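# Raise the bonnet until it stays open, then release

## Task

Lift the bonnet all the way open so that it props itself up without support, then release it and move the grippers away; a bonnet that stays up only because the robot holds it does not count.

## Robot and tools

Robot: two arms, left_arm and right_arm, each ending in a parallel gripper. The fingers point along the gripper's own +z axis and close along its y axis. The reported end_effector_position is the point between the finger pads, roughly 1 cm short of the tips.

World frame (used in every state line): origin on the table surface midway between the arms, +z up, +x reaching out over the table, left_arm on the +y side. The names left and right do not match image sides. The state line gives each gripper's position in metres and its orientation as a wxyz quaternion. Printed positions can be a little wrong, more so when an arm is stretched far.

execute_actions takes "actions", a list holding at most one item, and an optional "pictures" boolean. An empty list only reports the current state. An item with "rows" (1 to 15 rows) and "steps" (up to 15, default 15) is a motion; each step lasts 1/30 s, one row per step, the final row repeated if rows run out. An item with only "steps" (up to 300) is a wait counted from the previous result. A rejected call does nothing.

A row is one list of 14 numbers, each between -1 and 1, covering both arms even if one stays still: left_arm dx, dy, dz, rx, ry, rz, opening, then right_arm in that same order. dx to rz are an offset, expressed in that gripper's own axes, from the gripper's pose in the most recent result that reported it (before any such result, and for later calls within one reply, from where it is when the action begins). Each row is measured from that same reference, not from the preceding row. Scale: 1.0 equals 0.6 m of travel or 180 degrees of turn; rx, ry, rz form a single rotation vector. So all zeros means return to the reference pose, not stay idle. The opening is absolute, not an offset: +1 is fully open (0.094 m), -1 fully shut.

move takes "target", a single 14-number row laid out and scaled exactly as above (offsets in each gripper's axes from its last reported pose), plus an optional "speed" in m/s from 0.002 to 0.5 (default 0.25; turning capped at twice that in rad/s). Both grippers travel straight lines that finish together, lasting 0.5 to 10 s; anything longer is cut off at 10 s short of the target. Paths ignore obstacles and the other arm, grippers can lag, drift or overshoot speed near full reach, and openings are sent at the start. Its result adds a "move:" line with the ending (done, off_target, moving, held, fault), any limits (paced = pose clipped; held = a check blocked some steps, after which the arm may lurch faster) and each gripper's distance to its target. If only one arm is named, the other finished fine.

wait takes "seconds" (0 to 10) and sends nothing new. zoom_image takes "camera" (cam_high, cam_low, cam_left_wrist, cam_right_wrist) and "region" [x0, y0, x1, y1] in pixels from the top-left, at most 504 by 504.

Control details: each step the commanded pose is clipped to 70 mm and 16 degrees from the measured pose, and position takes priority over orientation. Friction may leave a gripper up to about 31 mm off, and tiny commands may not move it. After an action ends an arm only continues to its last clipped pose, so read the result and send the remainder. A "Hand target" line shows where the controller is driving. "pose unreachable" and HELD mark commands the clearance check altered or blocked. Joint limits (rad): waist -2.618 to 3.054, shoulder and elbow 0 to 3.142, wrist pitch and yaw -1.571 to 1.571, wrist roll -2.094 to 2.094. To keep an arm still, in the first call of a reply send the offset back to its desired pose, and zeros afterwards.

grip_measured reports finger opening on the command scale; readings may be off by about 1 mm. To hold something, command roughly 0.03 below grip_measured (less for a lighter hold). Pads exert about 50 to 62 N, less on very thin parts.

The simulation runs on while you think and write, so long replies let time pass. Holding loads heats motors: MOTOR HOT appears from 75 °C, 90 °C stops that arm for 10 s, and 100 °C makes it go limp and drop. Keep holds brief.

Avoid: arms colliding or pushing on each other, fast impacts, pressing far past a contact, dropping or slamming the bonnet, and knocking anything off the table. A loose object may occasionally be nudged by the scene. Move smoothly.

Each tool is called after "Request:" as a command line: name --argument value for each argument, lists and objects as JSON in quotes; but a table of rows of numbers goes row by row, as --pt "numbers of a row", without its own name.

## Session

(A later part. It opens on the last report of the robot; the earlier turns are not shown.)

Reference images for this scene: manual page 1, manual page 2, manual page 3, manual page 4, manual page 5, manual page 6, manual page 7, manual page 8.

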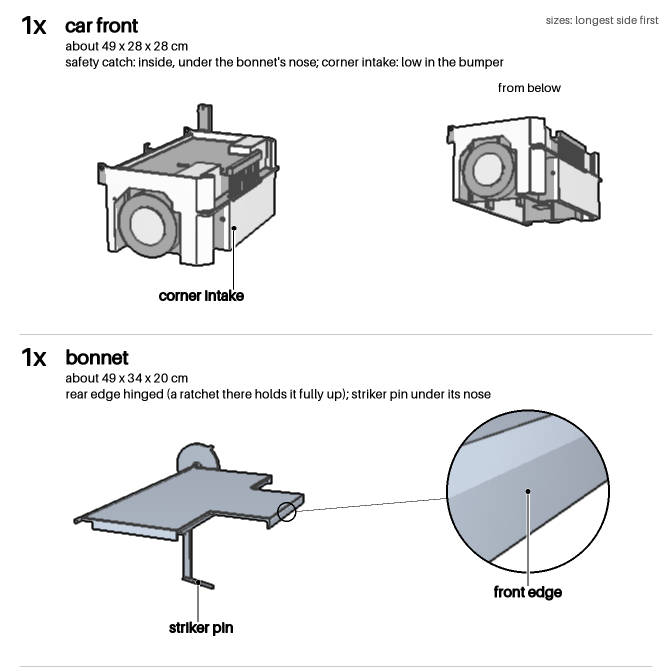

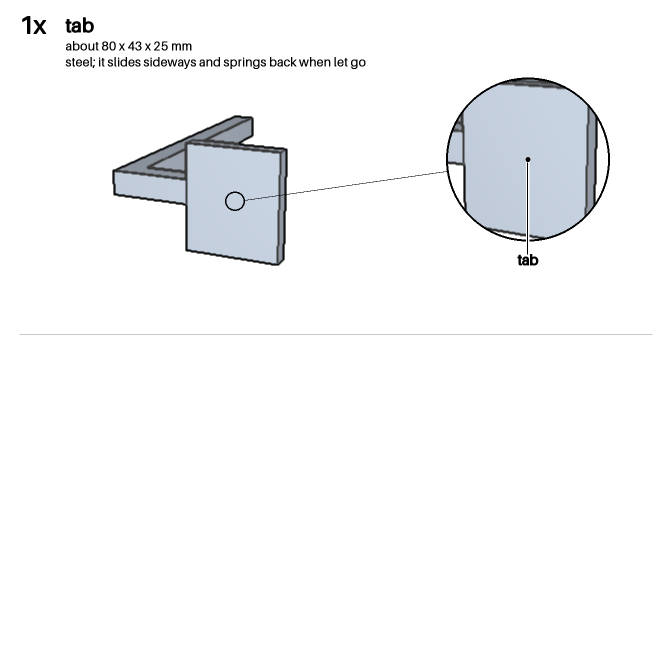

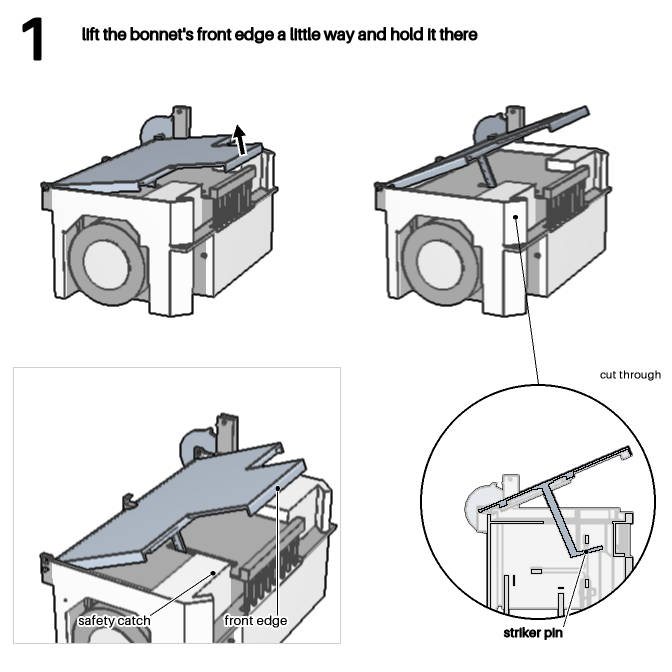

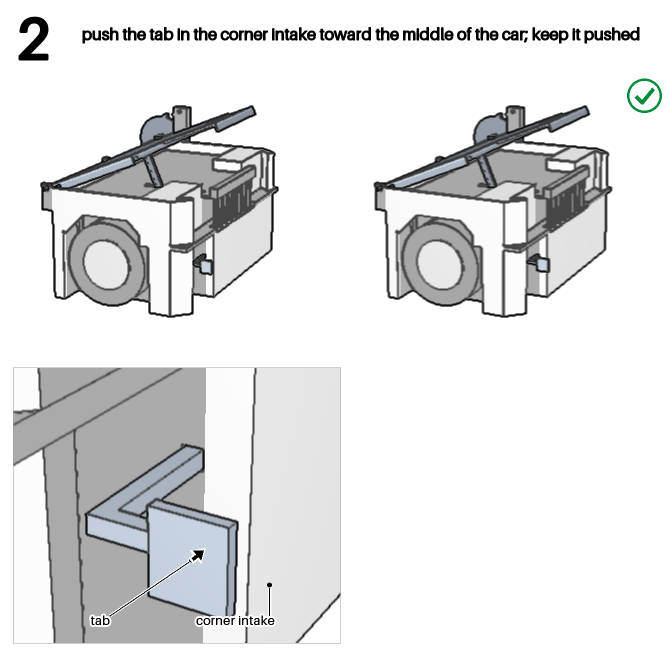

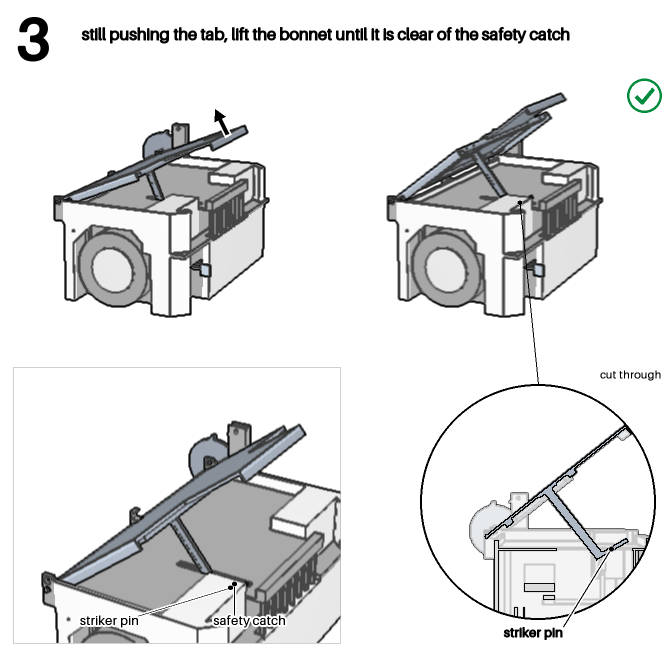

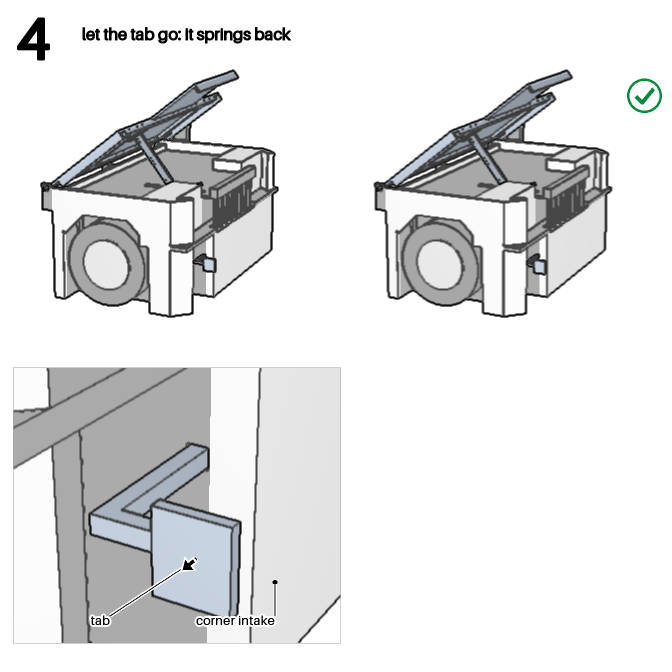

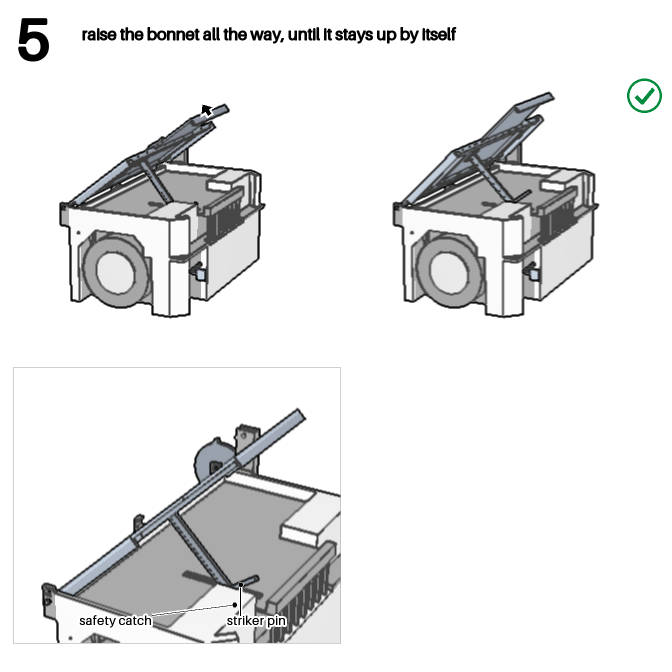

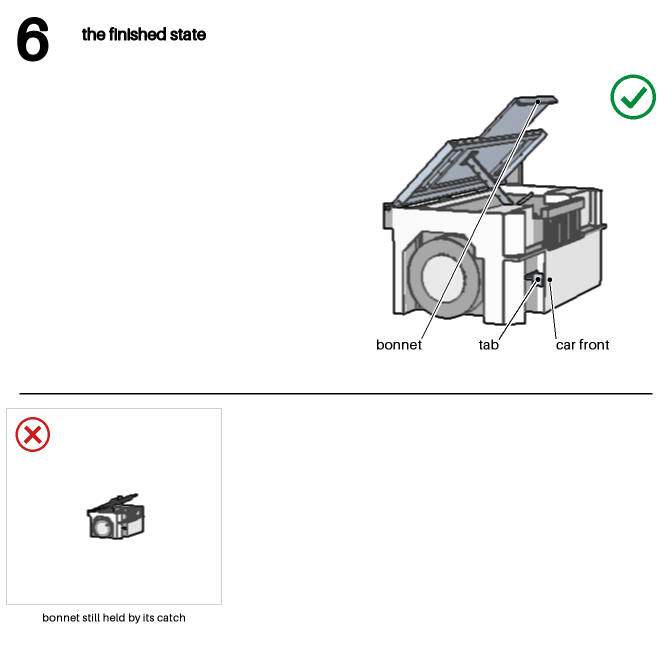

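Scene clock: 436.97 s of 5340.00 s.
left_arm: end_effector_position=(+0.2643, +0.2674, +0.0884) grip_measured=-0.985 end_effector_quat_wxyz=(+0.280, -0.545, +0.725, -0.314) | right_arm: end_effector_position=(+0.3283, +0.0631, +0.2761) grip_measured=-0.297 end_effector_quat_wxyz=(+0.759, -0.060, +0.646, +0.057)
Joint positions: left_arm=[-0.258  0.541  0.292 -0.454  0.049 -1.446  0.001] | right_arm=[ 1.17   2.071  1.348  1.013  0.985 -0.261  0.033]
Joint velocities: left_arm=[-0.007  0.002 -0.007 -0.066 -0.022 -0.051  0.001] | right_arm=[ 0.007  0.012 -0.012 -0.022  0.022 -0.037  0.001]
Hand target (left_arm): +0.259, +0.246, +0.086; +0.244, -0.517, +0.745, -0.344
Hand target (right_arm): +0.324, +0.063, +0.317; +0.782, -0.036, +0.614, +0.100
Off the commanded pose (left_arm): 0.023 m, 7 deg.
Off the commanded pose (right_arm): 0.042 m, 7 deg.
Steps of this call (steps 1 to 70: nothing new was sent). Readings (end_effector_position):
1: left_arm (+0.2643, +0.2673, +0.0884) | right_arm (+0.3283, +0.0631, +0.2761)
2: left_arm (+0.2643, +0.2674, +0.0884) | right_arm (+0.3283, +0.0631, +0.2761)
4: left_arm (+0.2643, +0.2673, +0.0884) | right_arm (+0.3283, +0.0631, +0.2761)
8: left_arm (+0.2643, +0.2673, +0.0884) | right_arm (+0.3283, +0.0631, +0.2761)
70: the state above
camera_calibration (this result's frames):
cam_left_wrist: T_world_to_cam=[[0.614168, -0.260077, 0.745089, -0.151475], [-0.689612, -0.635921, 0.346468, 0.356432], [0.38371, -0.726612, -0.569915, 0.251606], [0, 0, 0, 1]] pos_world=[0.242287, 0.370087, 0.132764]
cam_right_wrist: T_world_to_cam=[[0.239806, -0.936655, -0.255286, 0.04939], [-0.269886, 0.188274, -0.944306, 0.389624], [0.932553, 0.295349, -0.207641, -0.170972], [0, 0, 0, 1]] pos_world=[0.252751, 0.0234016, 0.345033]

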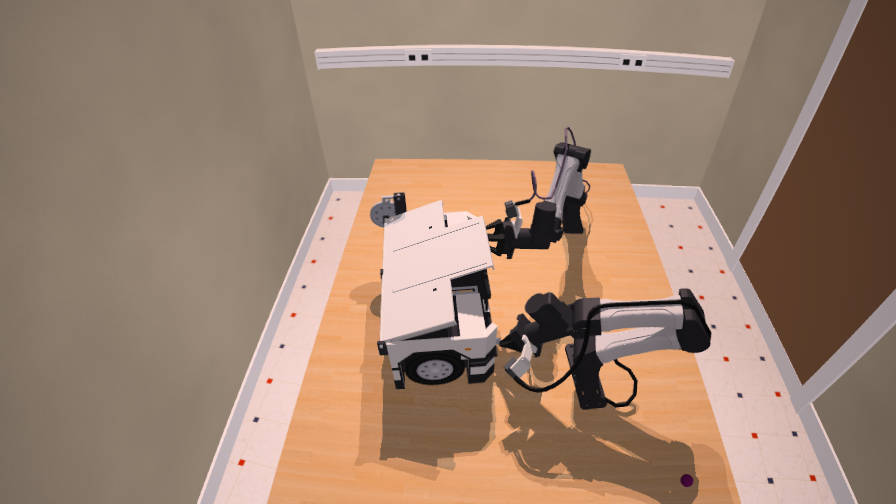

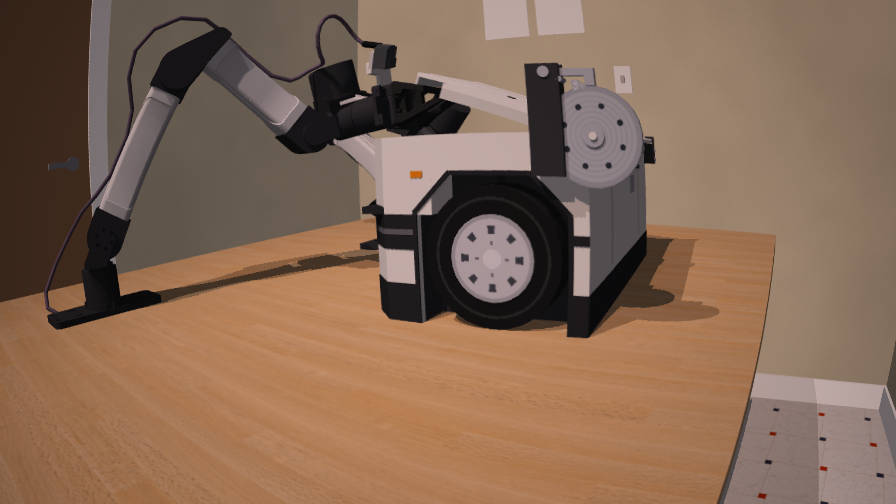

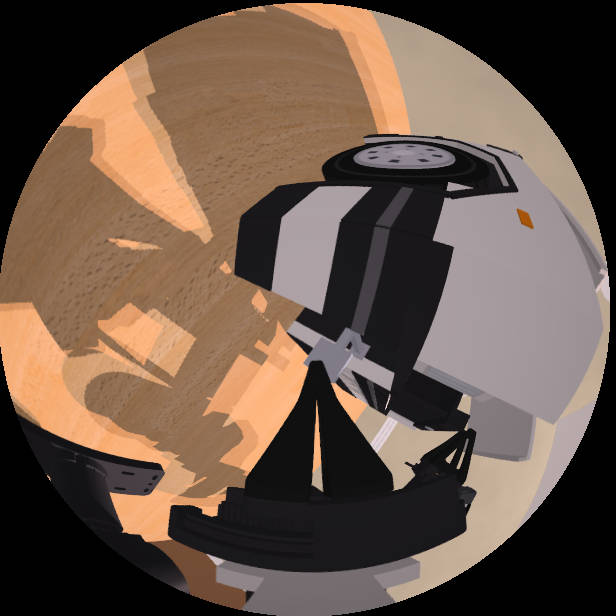

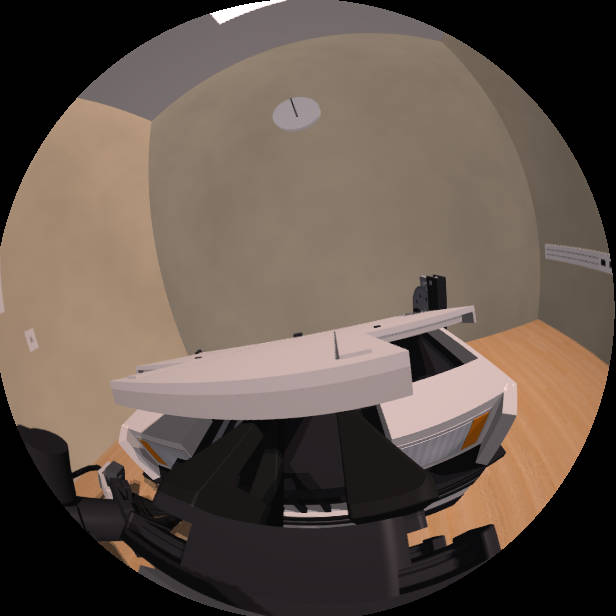

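Request:
execute_actions --actions '[{"rows": [[0.035,-0.006,0.004,0.002,0.036,0.007,-1, -0.082,0.002,0.010,-0.004,-0.028,0.032,-0.3],[0.035,-0.006,0.004,0.002,0.036,0.007,-1, -0.094,0.003,0.016,-0.001,-0.028,0.035,-0.3],[0.035,-0.006,0.004,0.002,0.036,0.007,-1, -0.103,0.003,0.021,0.002,-0.028,0.038,-0.3],[0.035,-0.006,0.004,0.002,0.036,0.007,-1, -0.110,0.002,0.026,0.004,-0.028,0.040,-0.3],[0.035,-0.006,0.004,0.002,0.036,0.007,-1, -0.116,0.001,0.030,0.005,-0.028,0.040,-0.3],[0.035,-0.006,0.004,0.002,0.036,0.007,-1, -0.121,0,0.034,0.005,-0.028,0.040,-0.3],[0.035,-0.006,0.004,0.002,0.036,0.007,-1, -0.126,-0.001,0.038,0.005,-0.028,0.040,-0.3],[0.035,-0.006,0.004,0.002,0.036,0.007,-1, -0.130,-0.002,0.041,0.005,-0.028,0.040,-0.3],[0.035,-0.006,0.004,0.002,0.036,0.007,-1, -0.134,-0.003,0.044,0.005,-0.028,0.040,-0.3],[0.035,-0.006,0.004,0.002,0.036,0.007,-1, -0.138,-0.004,0.047,0.005,-0.028,0.040,-0.3],[0.035,-0.006,0.004,0.002,0.036,0.007,-1, -0.141,-0.005,0.050,0.005,-0.028,0.040,-0.3],[0.035,-0.006,0.004,0.002,0.036,0.007,-1, -0.144,-0.006,0.052,0.005,-0.028,0.040,-0.3],[0.035,-0.006,0.004,0.002,0.036,0.007,-1, -0.146,-0.007,0.054,0.005,-0.028,0.040,-0.3],[0.035,-0.006,0.004,0.002,0.036,0.007,-1, -0.148,-0.008,0.055,0.005,-0.028,0.040,-0.3],[0.035,-0.006,0.004,0.002,0.036,0.007,-1, -0.150,-0.008,0.056,0.005,-0.028,0.040,-0.3]], "steps": 15}]'

Scene clock: 513.20 s of 5340.00 s.
left_arm: end_effector_position=(+0.2643, +0.2674, +0.0884) grip_measured=-0.985 end_effector_quat_wxyz=(+0.280, -0.543, +0.726, -0.314) | right_arm: end_effector_position=(+0.3423, +0.0651, +0.3128) grip_measured=-0.297 end_effector_quat_wxyz=(+0.760, -0.040, +0.646, +0.053)
Joint positions: left_arm=[-0.258  0.541  0.292 -0.454  0.049 -1.442  0.001] | right_arm=[ 1.15   2.063  1.488  0.878  1.    -0.25   0.033]
Joint velocities: left_arm=[ 0.007  0.007 -0.017 -0.081 -0.051  0.037  0.   ] | right_arm=[-0.046 -0.027  0.168 -0.139 -0.066  0.022  0.   ]
Hand target (left_arm): +0.262, +0.247, +0.089; +0.244, -0.518, +0.744, -0.343
Hand target (right_arm): +0.344, +0.057, +0.369; +0.784, -0.011, +0.613, +0.100
Off the commanded pose (left_arm): 0.021 m, 7 deg.
Off the commanded pose (right_arm): 0.058 m, 8 deg.
MOTOR HOT: a motor of the right arm reached 75 °C. Now the hottest motor of the right arm, joint 2 (shoulder), reports 79 °C. The controller's stop level is 90 °C. To cool a motor, set the load down, stop pushing, or move to a pose that needs little force.
Steps of this call (steps 1 to 90: nothing new was sent; then 72.73 s passed at rest; steps 91 to 105: all 15 steps of this action). Readings (end_effector_position):
91: left_arm (+0.2643, +0.2674, +0.0884) | right_arm (+0.3283, +0.0630, +0.2761)
92: left_arm (+0.2643, +0.2674, +0.0884) | right_arm (+0.3286, +0.0630, +0.2766)
94: left_arm (+0.2643, +0.2674, +0.0884) | right_arm (+0.3298, +0.0633, +0.2796)
98: left_arm (+0.2643, +0.2674, +0.0884) | right_arm (+0.3348, +0.0641, +0.2938)
105: the state above
camera_calibration (this result's frames):
cam_left_wrist: T_world_to_cam=[[0.612986, -0.264079, 0.744655, -0.150054], [-0.691554, -0.635133, 0.344035, 0.356949], [0.382103, -0.725857, -0.571952, 0.252009], [0, 0, 0, 1]] pos_world=[0.242537, 0.370006, 0.133073]
cam_right_wrist: T_world_to_cam=[[0.209784, -0.937351, -0.278143, 0.074786], [-0.263479, 0.219753, -0.939302, 0.421838], [0.941578, 0.270335, -0.200871, -0.180584], [0, 0, 0, 1]] pos_world=[0.265491, 0.0262186, 0.380761]

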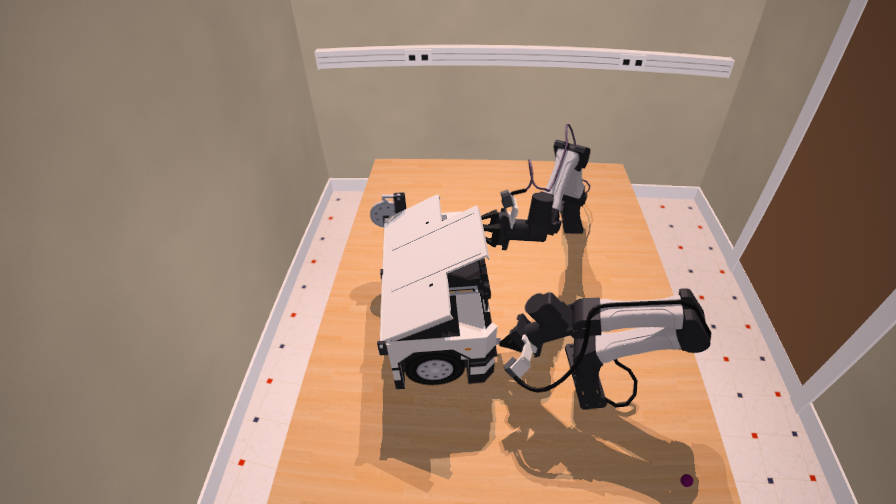

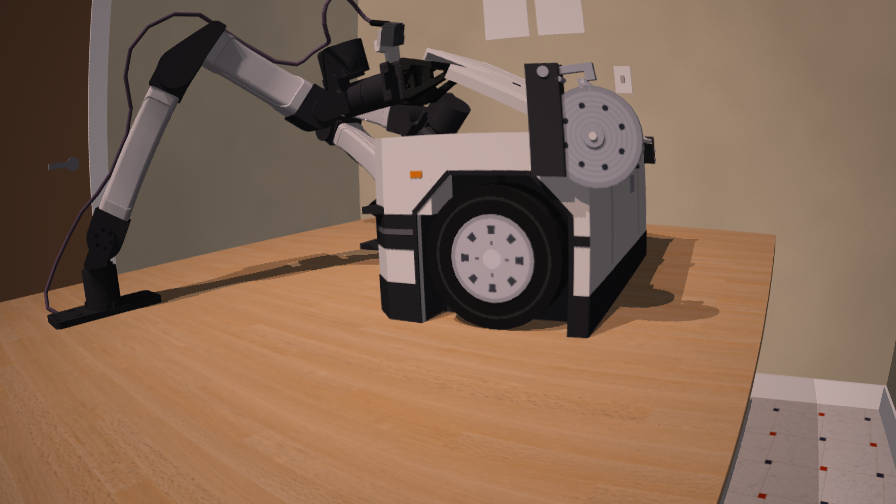

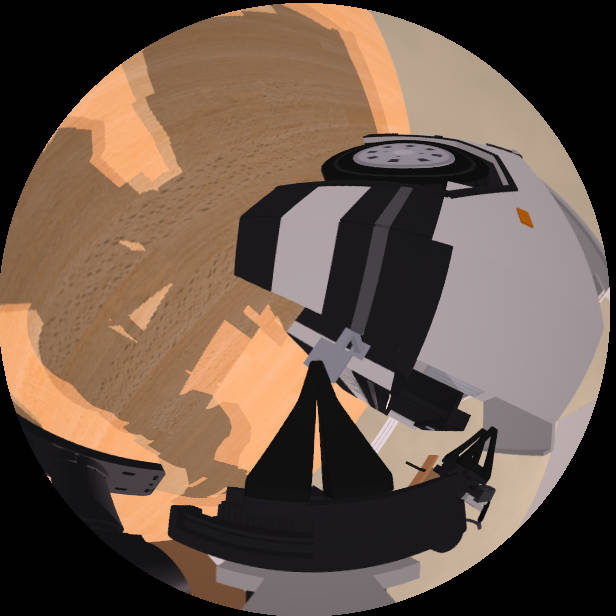

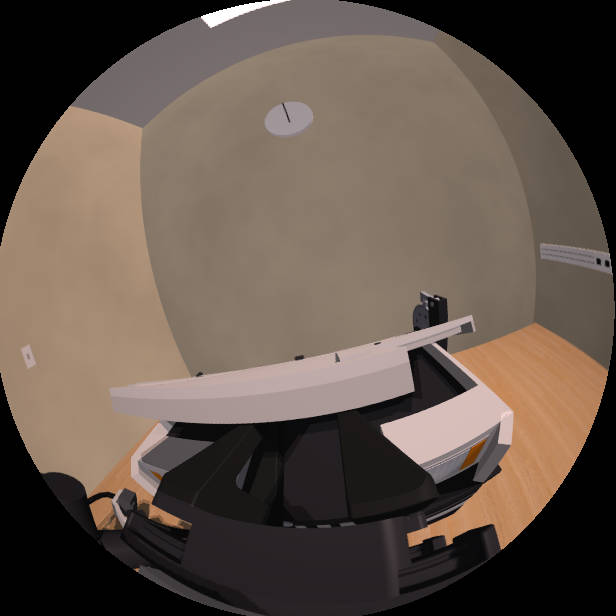

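Motor hot, so I'll go quickly with the remaining lifts.

Request:
execute_actions --actions '[{"rows": [[0.035,-0.006,0.004,0.002,0.036,0.007,-1, -0.102,-0.008,0.026,0,-0.028,0.036,-0.3],[0.035,-0.006,0.004,0.002,0.036,0.007,-1, -0.110,-0.007,0.033,0.002,-0.028,0.038,-0.3],[0.035,-0.006,0.004,0.002,0.036,0.007,-1, -0.116,-0.007,0.039,0.004,-0.028,0.040,-0.3],[0.035,-0.006,0.004,0.002,0.036,0.007,-1, -0.121,-0.007,0.044,0.004,-0.028,0.040,-0.3],[0.035,-0.006,0.004,0.002,0.036,0.007,-1, -0.126,-0.007,0.049,0.004,-0.028,0.040,-0.3],[0.035,-0.006,0.004,0.002,0.036,0.007,-1, -0.131,-0.007,0.053,0.004,-0.028,0.040,-0.3],[0.035,-0.006,0.004,0.002,0.036,0.007,-1, -0.136,-0.007,0.057,0.004,-0.028,0.040,-0.3],[0.035,-0.006,0.004,0.002,0.036,0.007,-1, -0.141,-0.007,0.061,0.004,-0.028,0.040,-0.3],[0.035,-0.006,0.004,0.002,0.036,0.007,-1, -0.145,-0.007,0.065,0.004,-0.028,0.040,-0.3],[0.035,-0.006,0.004,0.002,0.036,0.007,-1, -0.149,-0.007,0.069,0.004,-0.028,0.040,-0.3],[0.035,-0.006,0.004,0.002,0.036,0.007,-1, -0.153,-0.007,0.072,0.004,-0.028,0.040,-0.3],[0.035,-0.006,0.004,0.002,0.036,0.007,-1, -0.157,-0.007,0.075,0.004,-0.028,0.040,-0.3],[0.035,-0.006,0.004,0.002,0.036,0.007,-1, -0.160,-0.007,0.078,0.004,-0.028,0.040,-0.3]], "steps": 15}]' --pictures false

Request:
execute_actions --actions '[{"rows": [[0.035,-0.006,0.004,0.002,0.036,0.007,-1, -0.095,-0.006,0.030,0.004,-0.028,0.040,-0.3],[0.035,-0.006,0.004,0.002,0.036,0.007,-1, -0.100,-0.006,0.036,0.004,-0.028,0.040,-0.3],[0.035,-0.006,0.004,0.002,0.036,0.007,-1, -0.105,-0.006,0.042,0.004,-0.028,0.040,-0.3],[0.035,-0.006,0.004,0.002,0.036,0.007,-1, -0.110,-0.006,0.048,0.004,-0.028,0.040,-0.3],[0.035,-0.006,0.004,0.002,0.036,0.007,-1, -0.114,-0.006,0.054,0.004,-0.028,0.040,-0.3],[0.035,-0.006,0.004,0.002,0.036,0.007,-1, -0.118,-0.006,0.060,0.004,-0.028,0.040,-0.3],[0.035,-0.006,0.004,0.002,0.036,0.007,-1, -0.122,-0.006,0.065,0.004,-0.028,0.040,-0.3],[0.035,-0.006,0.004,0.002,0.036,0.007,-1, -0.126,-0.006,0.070,0.004,-0.028,0.040,-0.3],[0.035,-0.006,0.004,0.002,0.036,0.007,-1, -0.130,-0.006,0.075,0.004,-0.028,0.040,-0.3],[0.035,-0.006,0.004,0.002,0.036,0.007,-1, -0.133,-0.006,0.079,0.004,-0.028,0.040,-0.3],[0.035,-0.006,0.004,0.002,0.036,0.007,-1, -0.136,-0.006,0.083,0.004,-0.028,0.040,-0.3]], "steps": 15}]'

Scene clock: 527.87 s of 5340.00 s.
left_arm: end_effector_position=(+0.2643, +0.2674, +0.0884) grip_measured=-0.985 end_effector_quat_wxyz=(+0.281, -0.542, +0.727, -0.313) | right_arm: end_effector_position=(+0.3686, +0.0686, +0.3640) grip_measured=-0.297 end_effector_quat_wxyz=(+0.761, -0.036, +0.646, +0.046)
Joint positions: left_arm=[-0.258  0.541  0.292 -0.454  0.049 -1.438  0.001] | right_arm=[ 1.104  2.08   1.724  0.648  0.97  -0.238  0.033]
Joint velocities: left_arm=[-0.007 -0.012  0.017 -0.066  0.007 -0.051 -0.   ] | right_arm=[-0.022  0.017  0.281 -0.374 -0.007 -0.007 -0.001]
Hand target (left_arm): +0.261, +0.247, +0.089; +0.245, -0.517, +0.745, -0.342
Hand target (right_arm): +0.370, +0.059, +0.413; +0.785, +0.007, +0.612, +0.096
Off the commanded pose (left_arm): 0.021 m, 7 deg.
Off the commanded pose (right_arm): 0.051 m, 9 deg.
MOTOR HOT: still on. Now the hottest motor of the right arm, joint 2 (shoulder), reports 83 °C; the controller's stop level is 90 °C.
Steps of this call (steps 1 to 90: nothing new was sent; then 11.17 s passed at rest; steps 91 to 105: all 15 steps of this action). Readings (end_effector_position):
91: left_arm (+0.2643, +0.2674, +0.0884) | right_arm (+0.3440, +0.0652, +0.3172)
92: left_arm (+0.2643, +0.2674, +0.0884) | right_arm (+0.3444, +0.0652, +0.3188)
94: left_arm (+0.2643, +0.2674, +0.0884) | right_arm (+0.3474, +0.0653, +0.3248)
98: left_arm (+0.2643, +0.2674, +0.0884) | right_arm (+0.3561, +0.0664, +0.3417)
105: the state above

Scene clock: 528.37 s of 5340.00 s.
left_arm: end_effector_position=(+0.2643, +0.2674, +0.0884) grip_measured=-0.985 end_effector_quat_wxyz=(+0.282, -0.541, +0.729, -0.313) | right_arm: end_effector_position=(+0.3920, +0.0776, +0.4040) grip_measured=-0.298 end_effector_quat_wxyz=(+0.760, -0.032, +0.648, +0.038)
Joint positions: left_arm=[-0.258  0.541  0.292 -0.454  0.049 -1.434  0.001] | right_arm=[ 1.074  2.172  2.032  0.417  0.958 -0.229  0.033]
Joint velocities: left_arm=[ 0.007  0.007 -0.002 -0.051 -0.037 -0.007 -0.001] | right_arm=[-0.002  0.037  0.193 -0.271  0.066  0.081 -0.003]
Hand target (left_arm): +0.261, +0.247, +0.089; +0.246, -0.515, +0.747, -0.341
Hand target (right_arm): +0.400, +0.062, +0.450; +0.786, +0.010, +0.611, +0.089
Off the commanded pose (left_arm): 0.021 m, 7 deg.
Off the commanded pose (right_arm): 0.051 m, 9 deg.
MOTOR HOT: still on. Now the hottest motor of the right arm, joint 2 (shoulder), reports 83 °C; the controller's stop level is 90 °C.
Steps of this call (steps 1 to 15: all 15 steps of this action). Readings (end_effector_position):
1: left_arm (+0.2643, +0.2674, +0.0884) | right_arm (+0.3695, +0.0688, +0.3662)
2: left_arm (+0.2643, +0.2674, +0.0884) | right_arm (+0.3707, +0.0698, +0.3692)
4: left_arm (+0.2643, +0.2674, +0.0884) | right_arm (+0.3737, +0.0715, +0.3763)
8: left_arm (+0.2643, +0.2674, +0.0884) | right_arm (+0.3824, +0.0737, +0.3928)
15: the state above
camera_calibration (this result's frames):
cam_left_wrist: T_world_to_cam=[[0.610699, -0.271706, 0.743789, -0.147334], [-0.69525, -0.633592, 0.339394, 0.357924], [0.379044, -0.724387, -0.575838, 0.252768], [0, 0, 0, 1]] pos_world=[0.243014, 0.369848, 0.133661]
cam_right_wrist: T_world_to_cam=[[0.177462, -0.945816, -0.271919, 0.112221], [-0.258837, 0.221719, -0.94013, 0.516204], [0.949479, 0.23722, -0.205466, -0.21113], [0, 0, 0, 1]] pos_world=[0.314161, 0.0417725, 0.472434]

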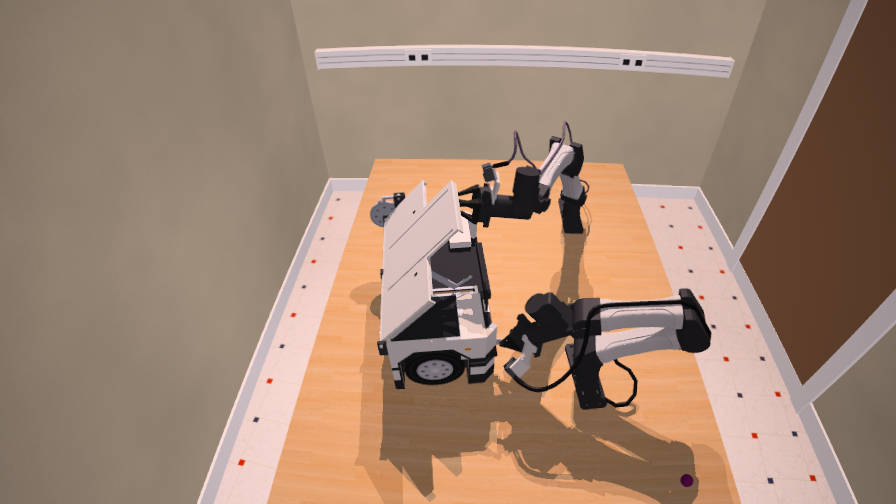

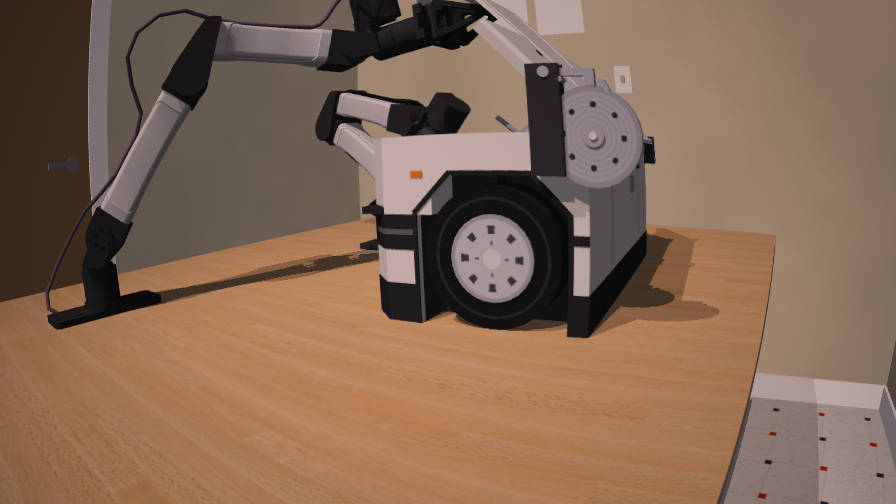

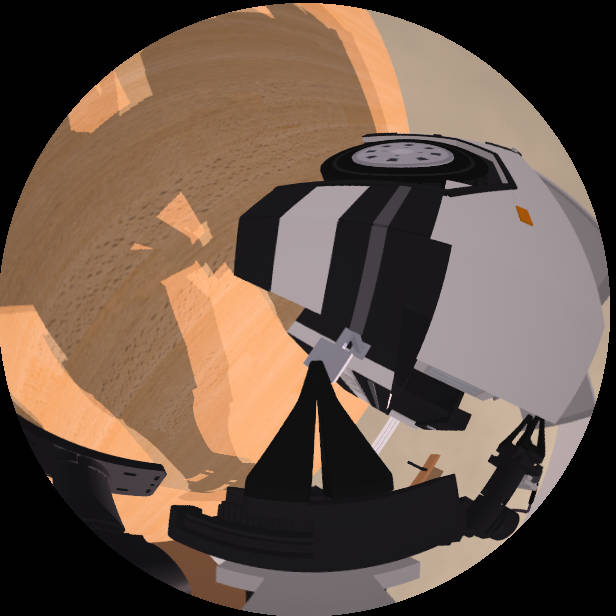

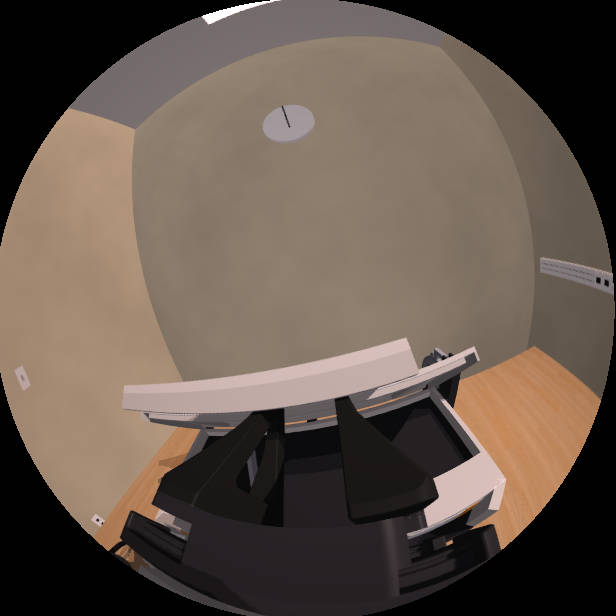

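Request:
zoom_image --camera "cam_low" --region '[520, 50, 660, 130]'

Request:
execute_actions --actions '[{"rows": [[0.030,-0.005,0.004,0.002,0.031,0.006,-1, -0.072,-0.022,0.022,0.004,-0.026,0.038,-0.3],[0.026,-0.004,0.003,0.002,0.027,0.005,-1, -0.068,-0.021,0.022,0.004,-0.025,0.036,-0.3],[0.022,-0.004,0.003,0.002,0.023,0.005,-1, -0.064,-0.020,0.022,0.004,-0.024,0.034,-0.3],[0.018,-0.003,0.002,0.001,0.019,0.004,-1, -0.060,-0.019,0.022,0.004,-0.023,0.032,-0.3],[0.014,-0.002,0.002,0.001,0.015,0.003,-1, -0.056,-0.018,0.022,0.003,-0.022,0.030,-0.3],[0.010,-0.002,0.001,0.001,0.011,0.002,-1, -0.053,-0.017,0.022,0.003,-0.021,0.029,-0.3],[0.006,-0.001,0.001,0,0.007,0.001,-1, -0.050,-0.016,0.022,0.003,-0.020,0.028,-0.3],[0.002,0,0,0,0.003,0,-1, -0.050,-0.016,0.022,0.003,-0.020,0.028,-0.3],[-0.002,0,0,0,0,0,-1, -0.050,-0.016,0.022,0.003,-0.020,0.028,-0.3],[-0.005,0,0,0,-0.003,-0.002,-1, -0.050,-0.016,0.022,0.003,-0.020,0.028,-0.3],[-0.008,0,0,0,-0.005,-0.004,-1, -0.050,-0.016,0.022,0.003,-0.020,0.028,-0.3],[-0.011,0,0,0,-0.007,-0.006,-1, -0.050,-0.016,0.022,0.003,-0.020,0.028,-0.3],[-0.014,0,0,0,-0.009,-0.008,-1, -0.050,-0.016,0.022,0.003,-0.020,0.028,-0.3]], "steps": 15}]'

Request:
zoom_image --camera "cam_low" --region '[520, 50, 660, 130]'

Region (520, 50, 660, 130) of cam_low's 896x504 image, scaled by 3.600, with more detail than that image has; it fills the top 288 rows of this view, and the rest is white.

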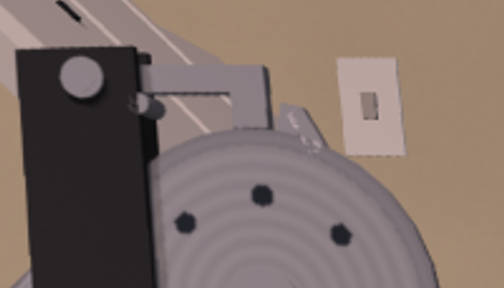

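Scene clock: 535.87 s of 5340.00 s.
left_arm: end_effector_position=(+0.2649, +0.2780, +0.0872) grip_measured=-0.985 end_effector_quat_wxyz=(+0.292, -0.555, +0.719, -0.299) | right_arm: end_effector_position=(+0.3918, +0.0782, +0.4035) grip_measured=-0.298 end_effector_quat_wxyz=(+0.756, -0.034, +0.653, +0.036)
Joint positions: left_arm=[-0.231  0.541  0.292 -0.46   0.024 -1.433  0.001] | right_arm=[ 1.075  2.172  2.045  0.385  0.962 -0.218  0.033]
Joint velocities: left_arm=[ 0.042 -0.007 -0.012 -0.022  0.022 -0.022  0.   ] | right_arm=[-0.007  0.007  0.007 -0.081  0.081 -0.022  0.001]
Hand target (left_arm): +0.266, +0.276, +0.089; +0.288, -0.554, +0.718, -0.308
Hand target (right_arm): +0.398, +0.066, +0.435; +0.778, +0.000, +0.625, +0.068
Off the commanded pose (left_arm): 0.003 m, 1 deg.
Off the commanded pose (right_arm): 0.035 m, 7 deg.
MOTOR HOT: still on. Now the hottest motor of the right arm, joint 2 (shoulder), reports 83 °C; the controller's stop level is 90 °C.
Steps of this call (steps 1 to 90: nothing new was sent; then 4.00 s passed at rest; steps 91 to 105: all 15 steps of this action). Readings (end_effector_position):
91: left_arm (+0.2643, +0.2674, +0.0884) | right_arm (+0.3918, +0.0782, +0.4037)
92: left_arm (+0.2643, +0.2676, +0.0884) | right_arm (+0.3918, +0.0782, +0.4036)
94: left_arm (+0.2643, +0.2679, +0.0883) | right_arm (+0.3918, +0.0782, +0.4036)
98: left_arm (+0.2643, +0.2703, +0.0877) | right_arm (+0.3918, +0.0782, +0.4035)
105: the state above
camera_calibration (this result's frames):
cam_left_wrist: T_world_to_cam=[[0.625312, -0.256983, 0.736847, -0.151345], [-0.664459, -0.670499, 0.330037, 0.368424], [0.409242, -0.695981, -0.590026, 0.244864], [0, 0, 0, 1]] pos_world=[0.239232, 0.378556, 0.134401]
cam_right_wrist: T_world_to_cam=[[0.173984, -0.947456, -0.268435, 0.112801], [-0.269258, 0.216434, -0.938433, 0.519315], [0.947222, 0.235551, -0.217454, -0.205297], [0, 0, 0, 1]] pos_world=[0.314666, 0.0428341, 0.47298]

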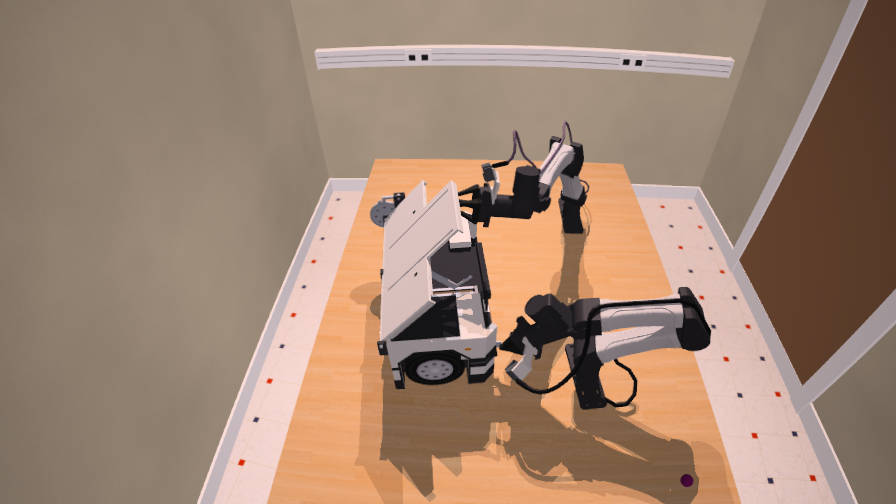

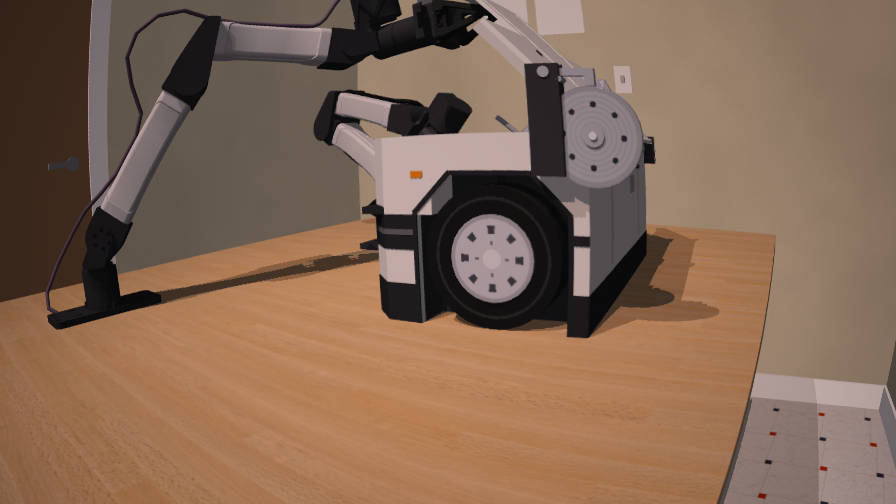

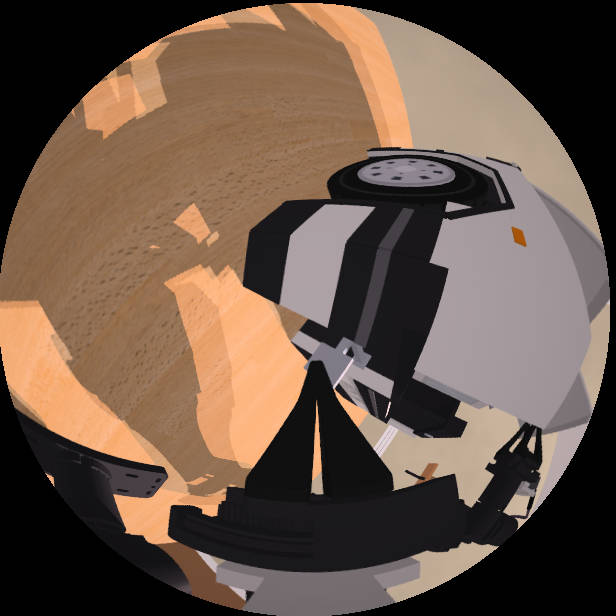

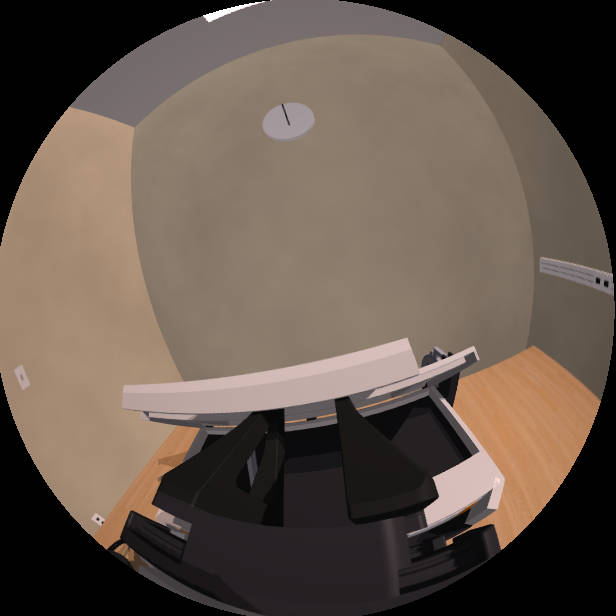

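Region (520, 50, 660, 130) of cam_low's 896x504 image, scaled by 3.600, with more detail than that image has; it fills the top 288 rows of this view, and the rest is white.

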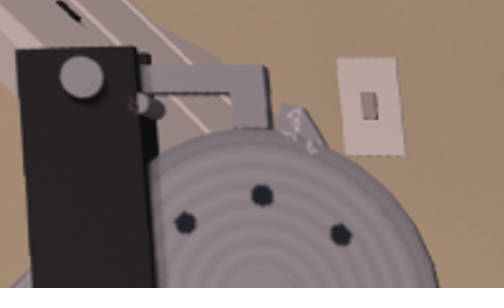

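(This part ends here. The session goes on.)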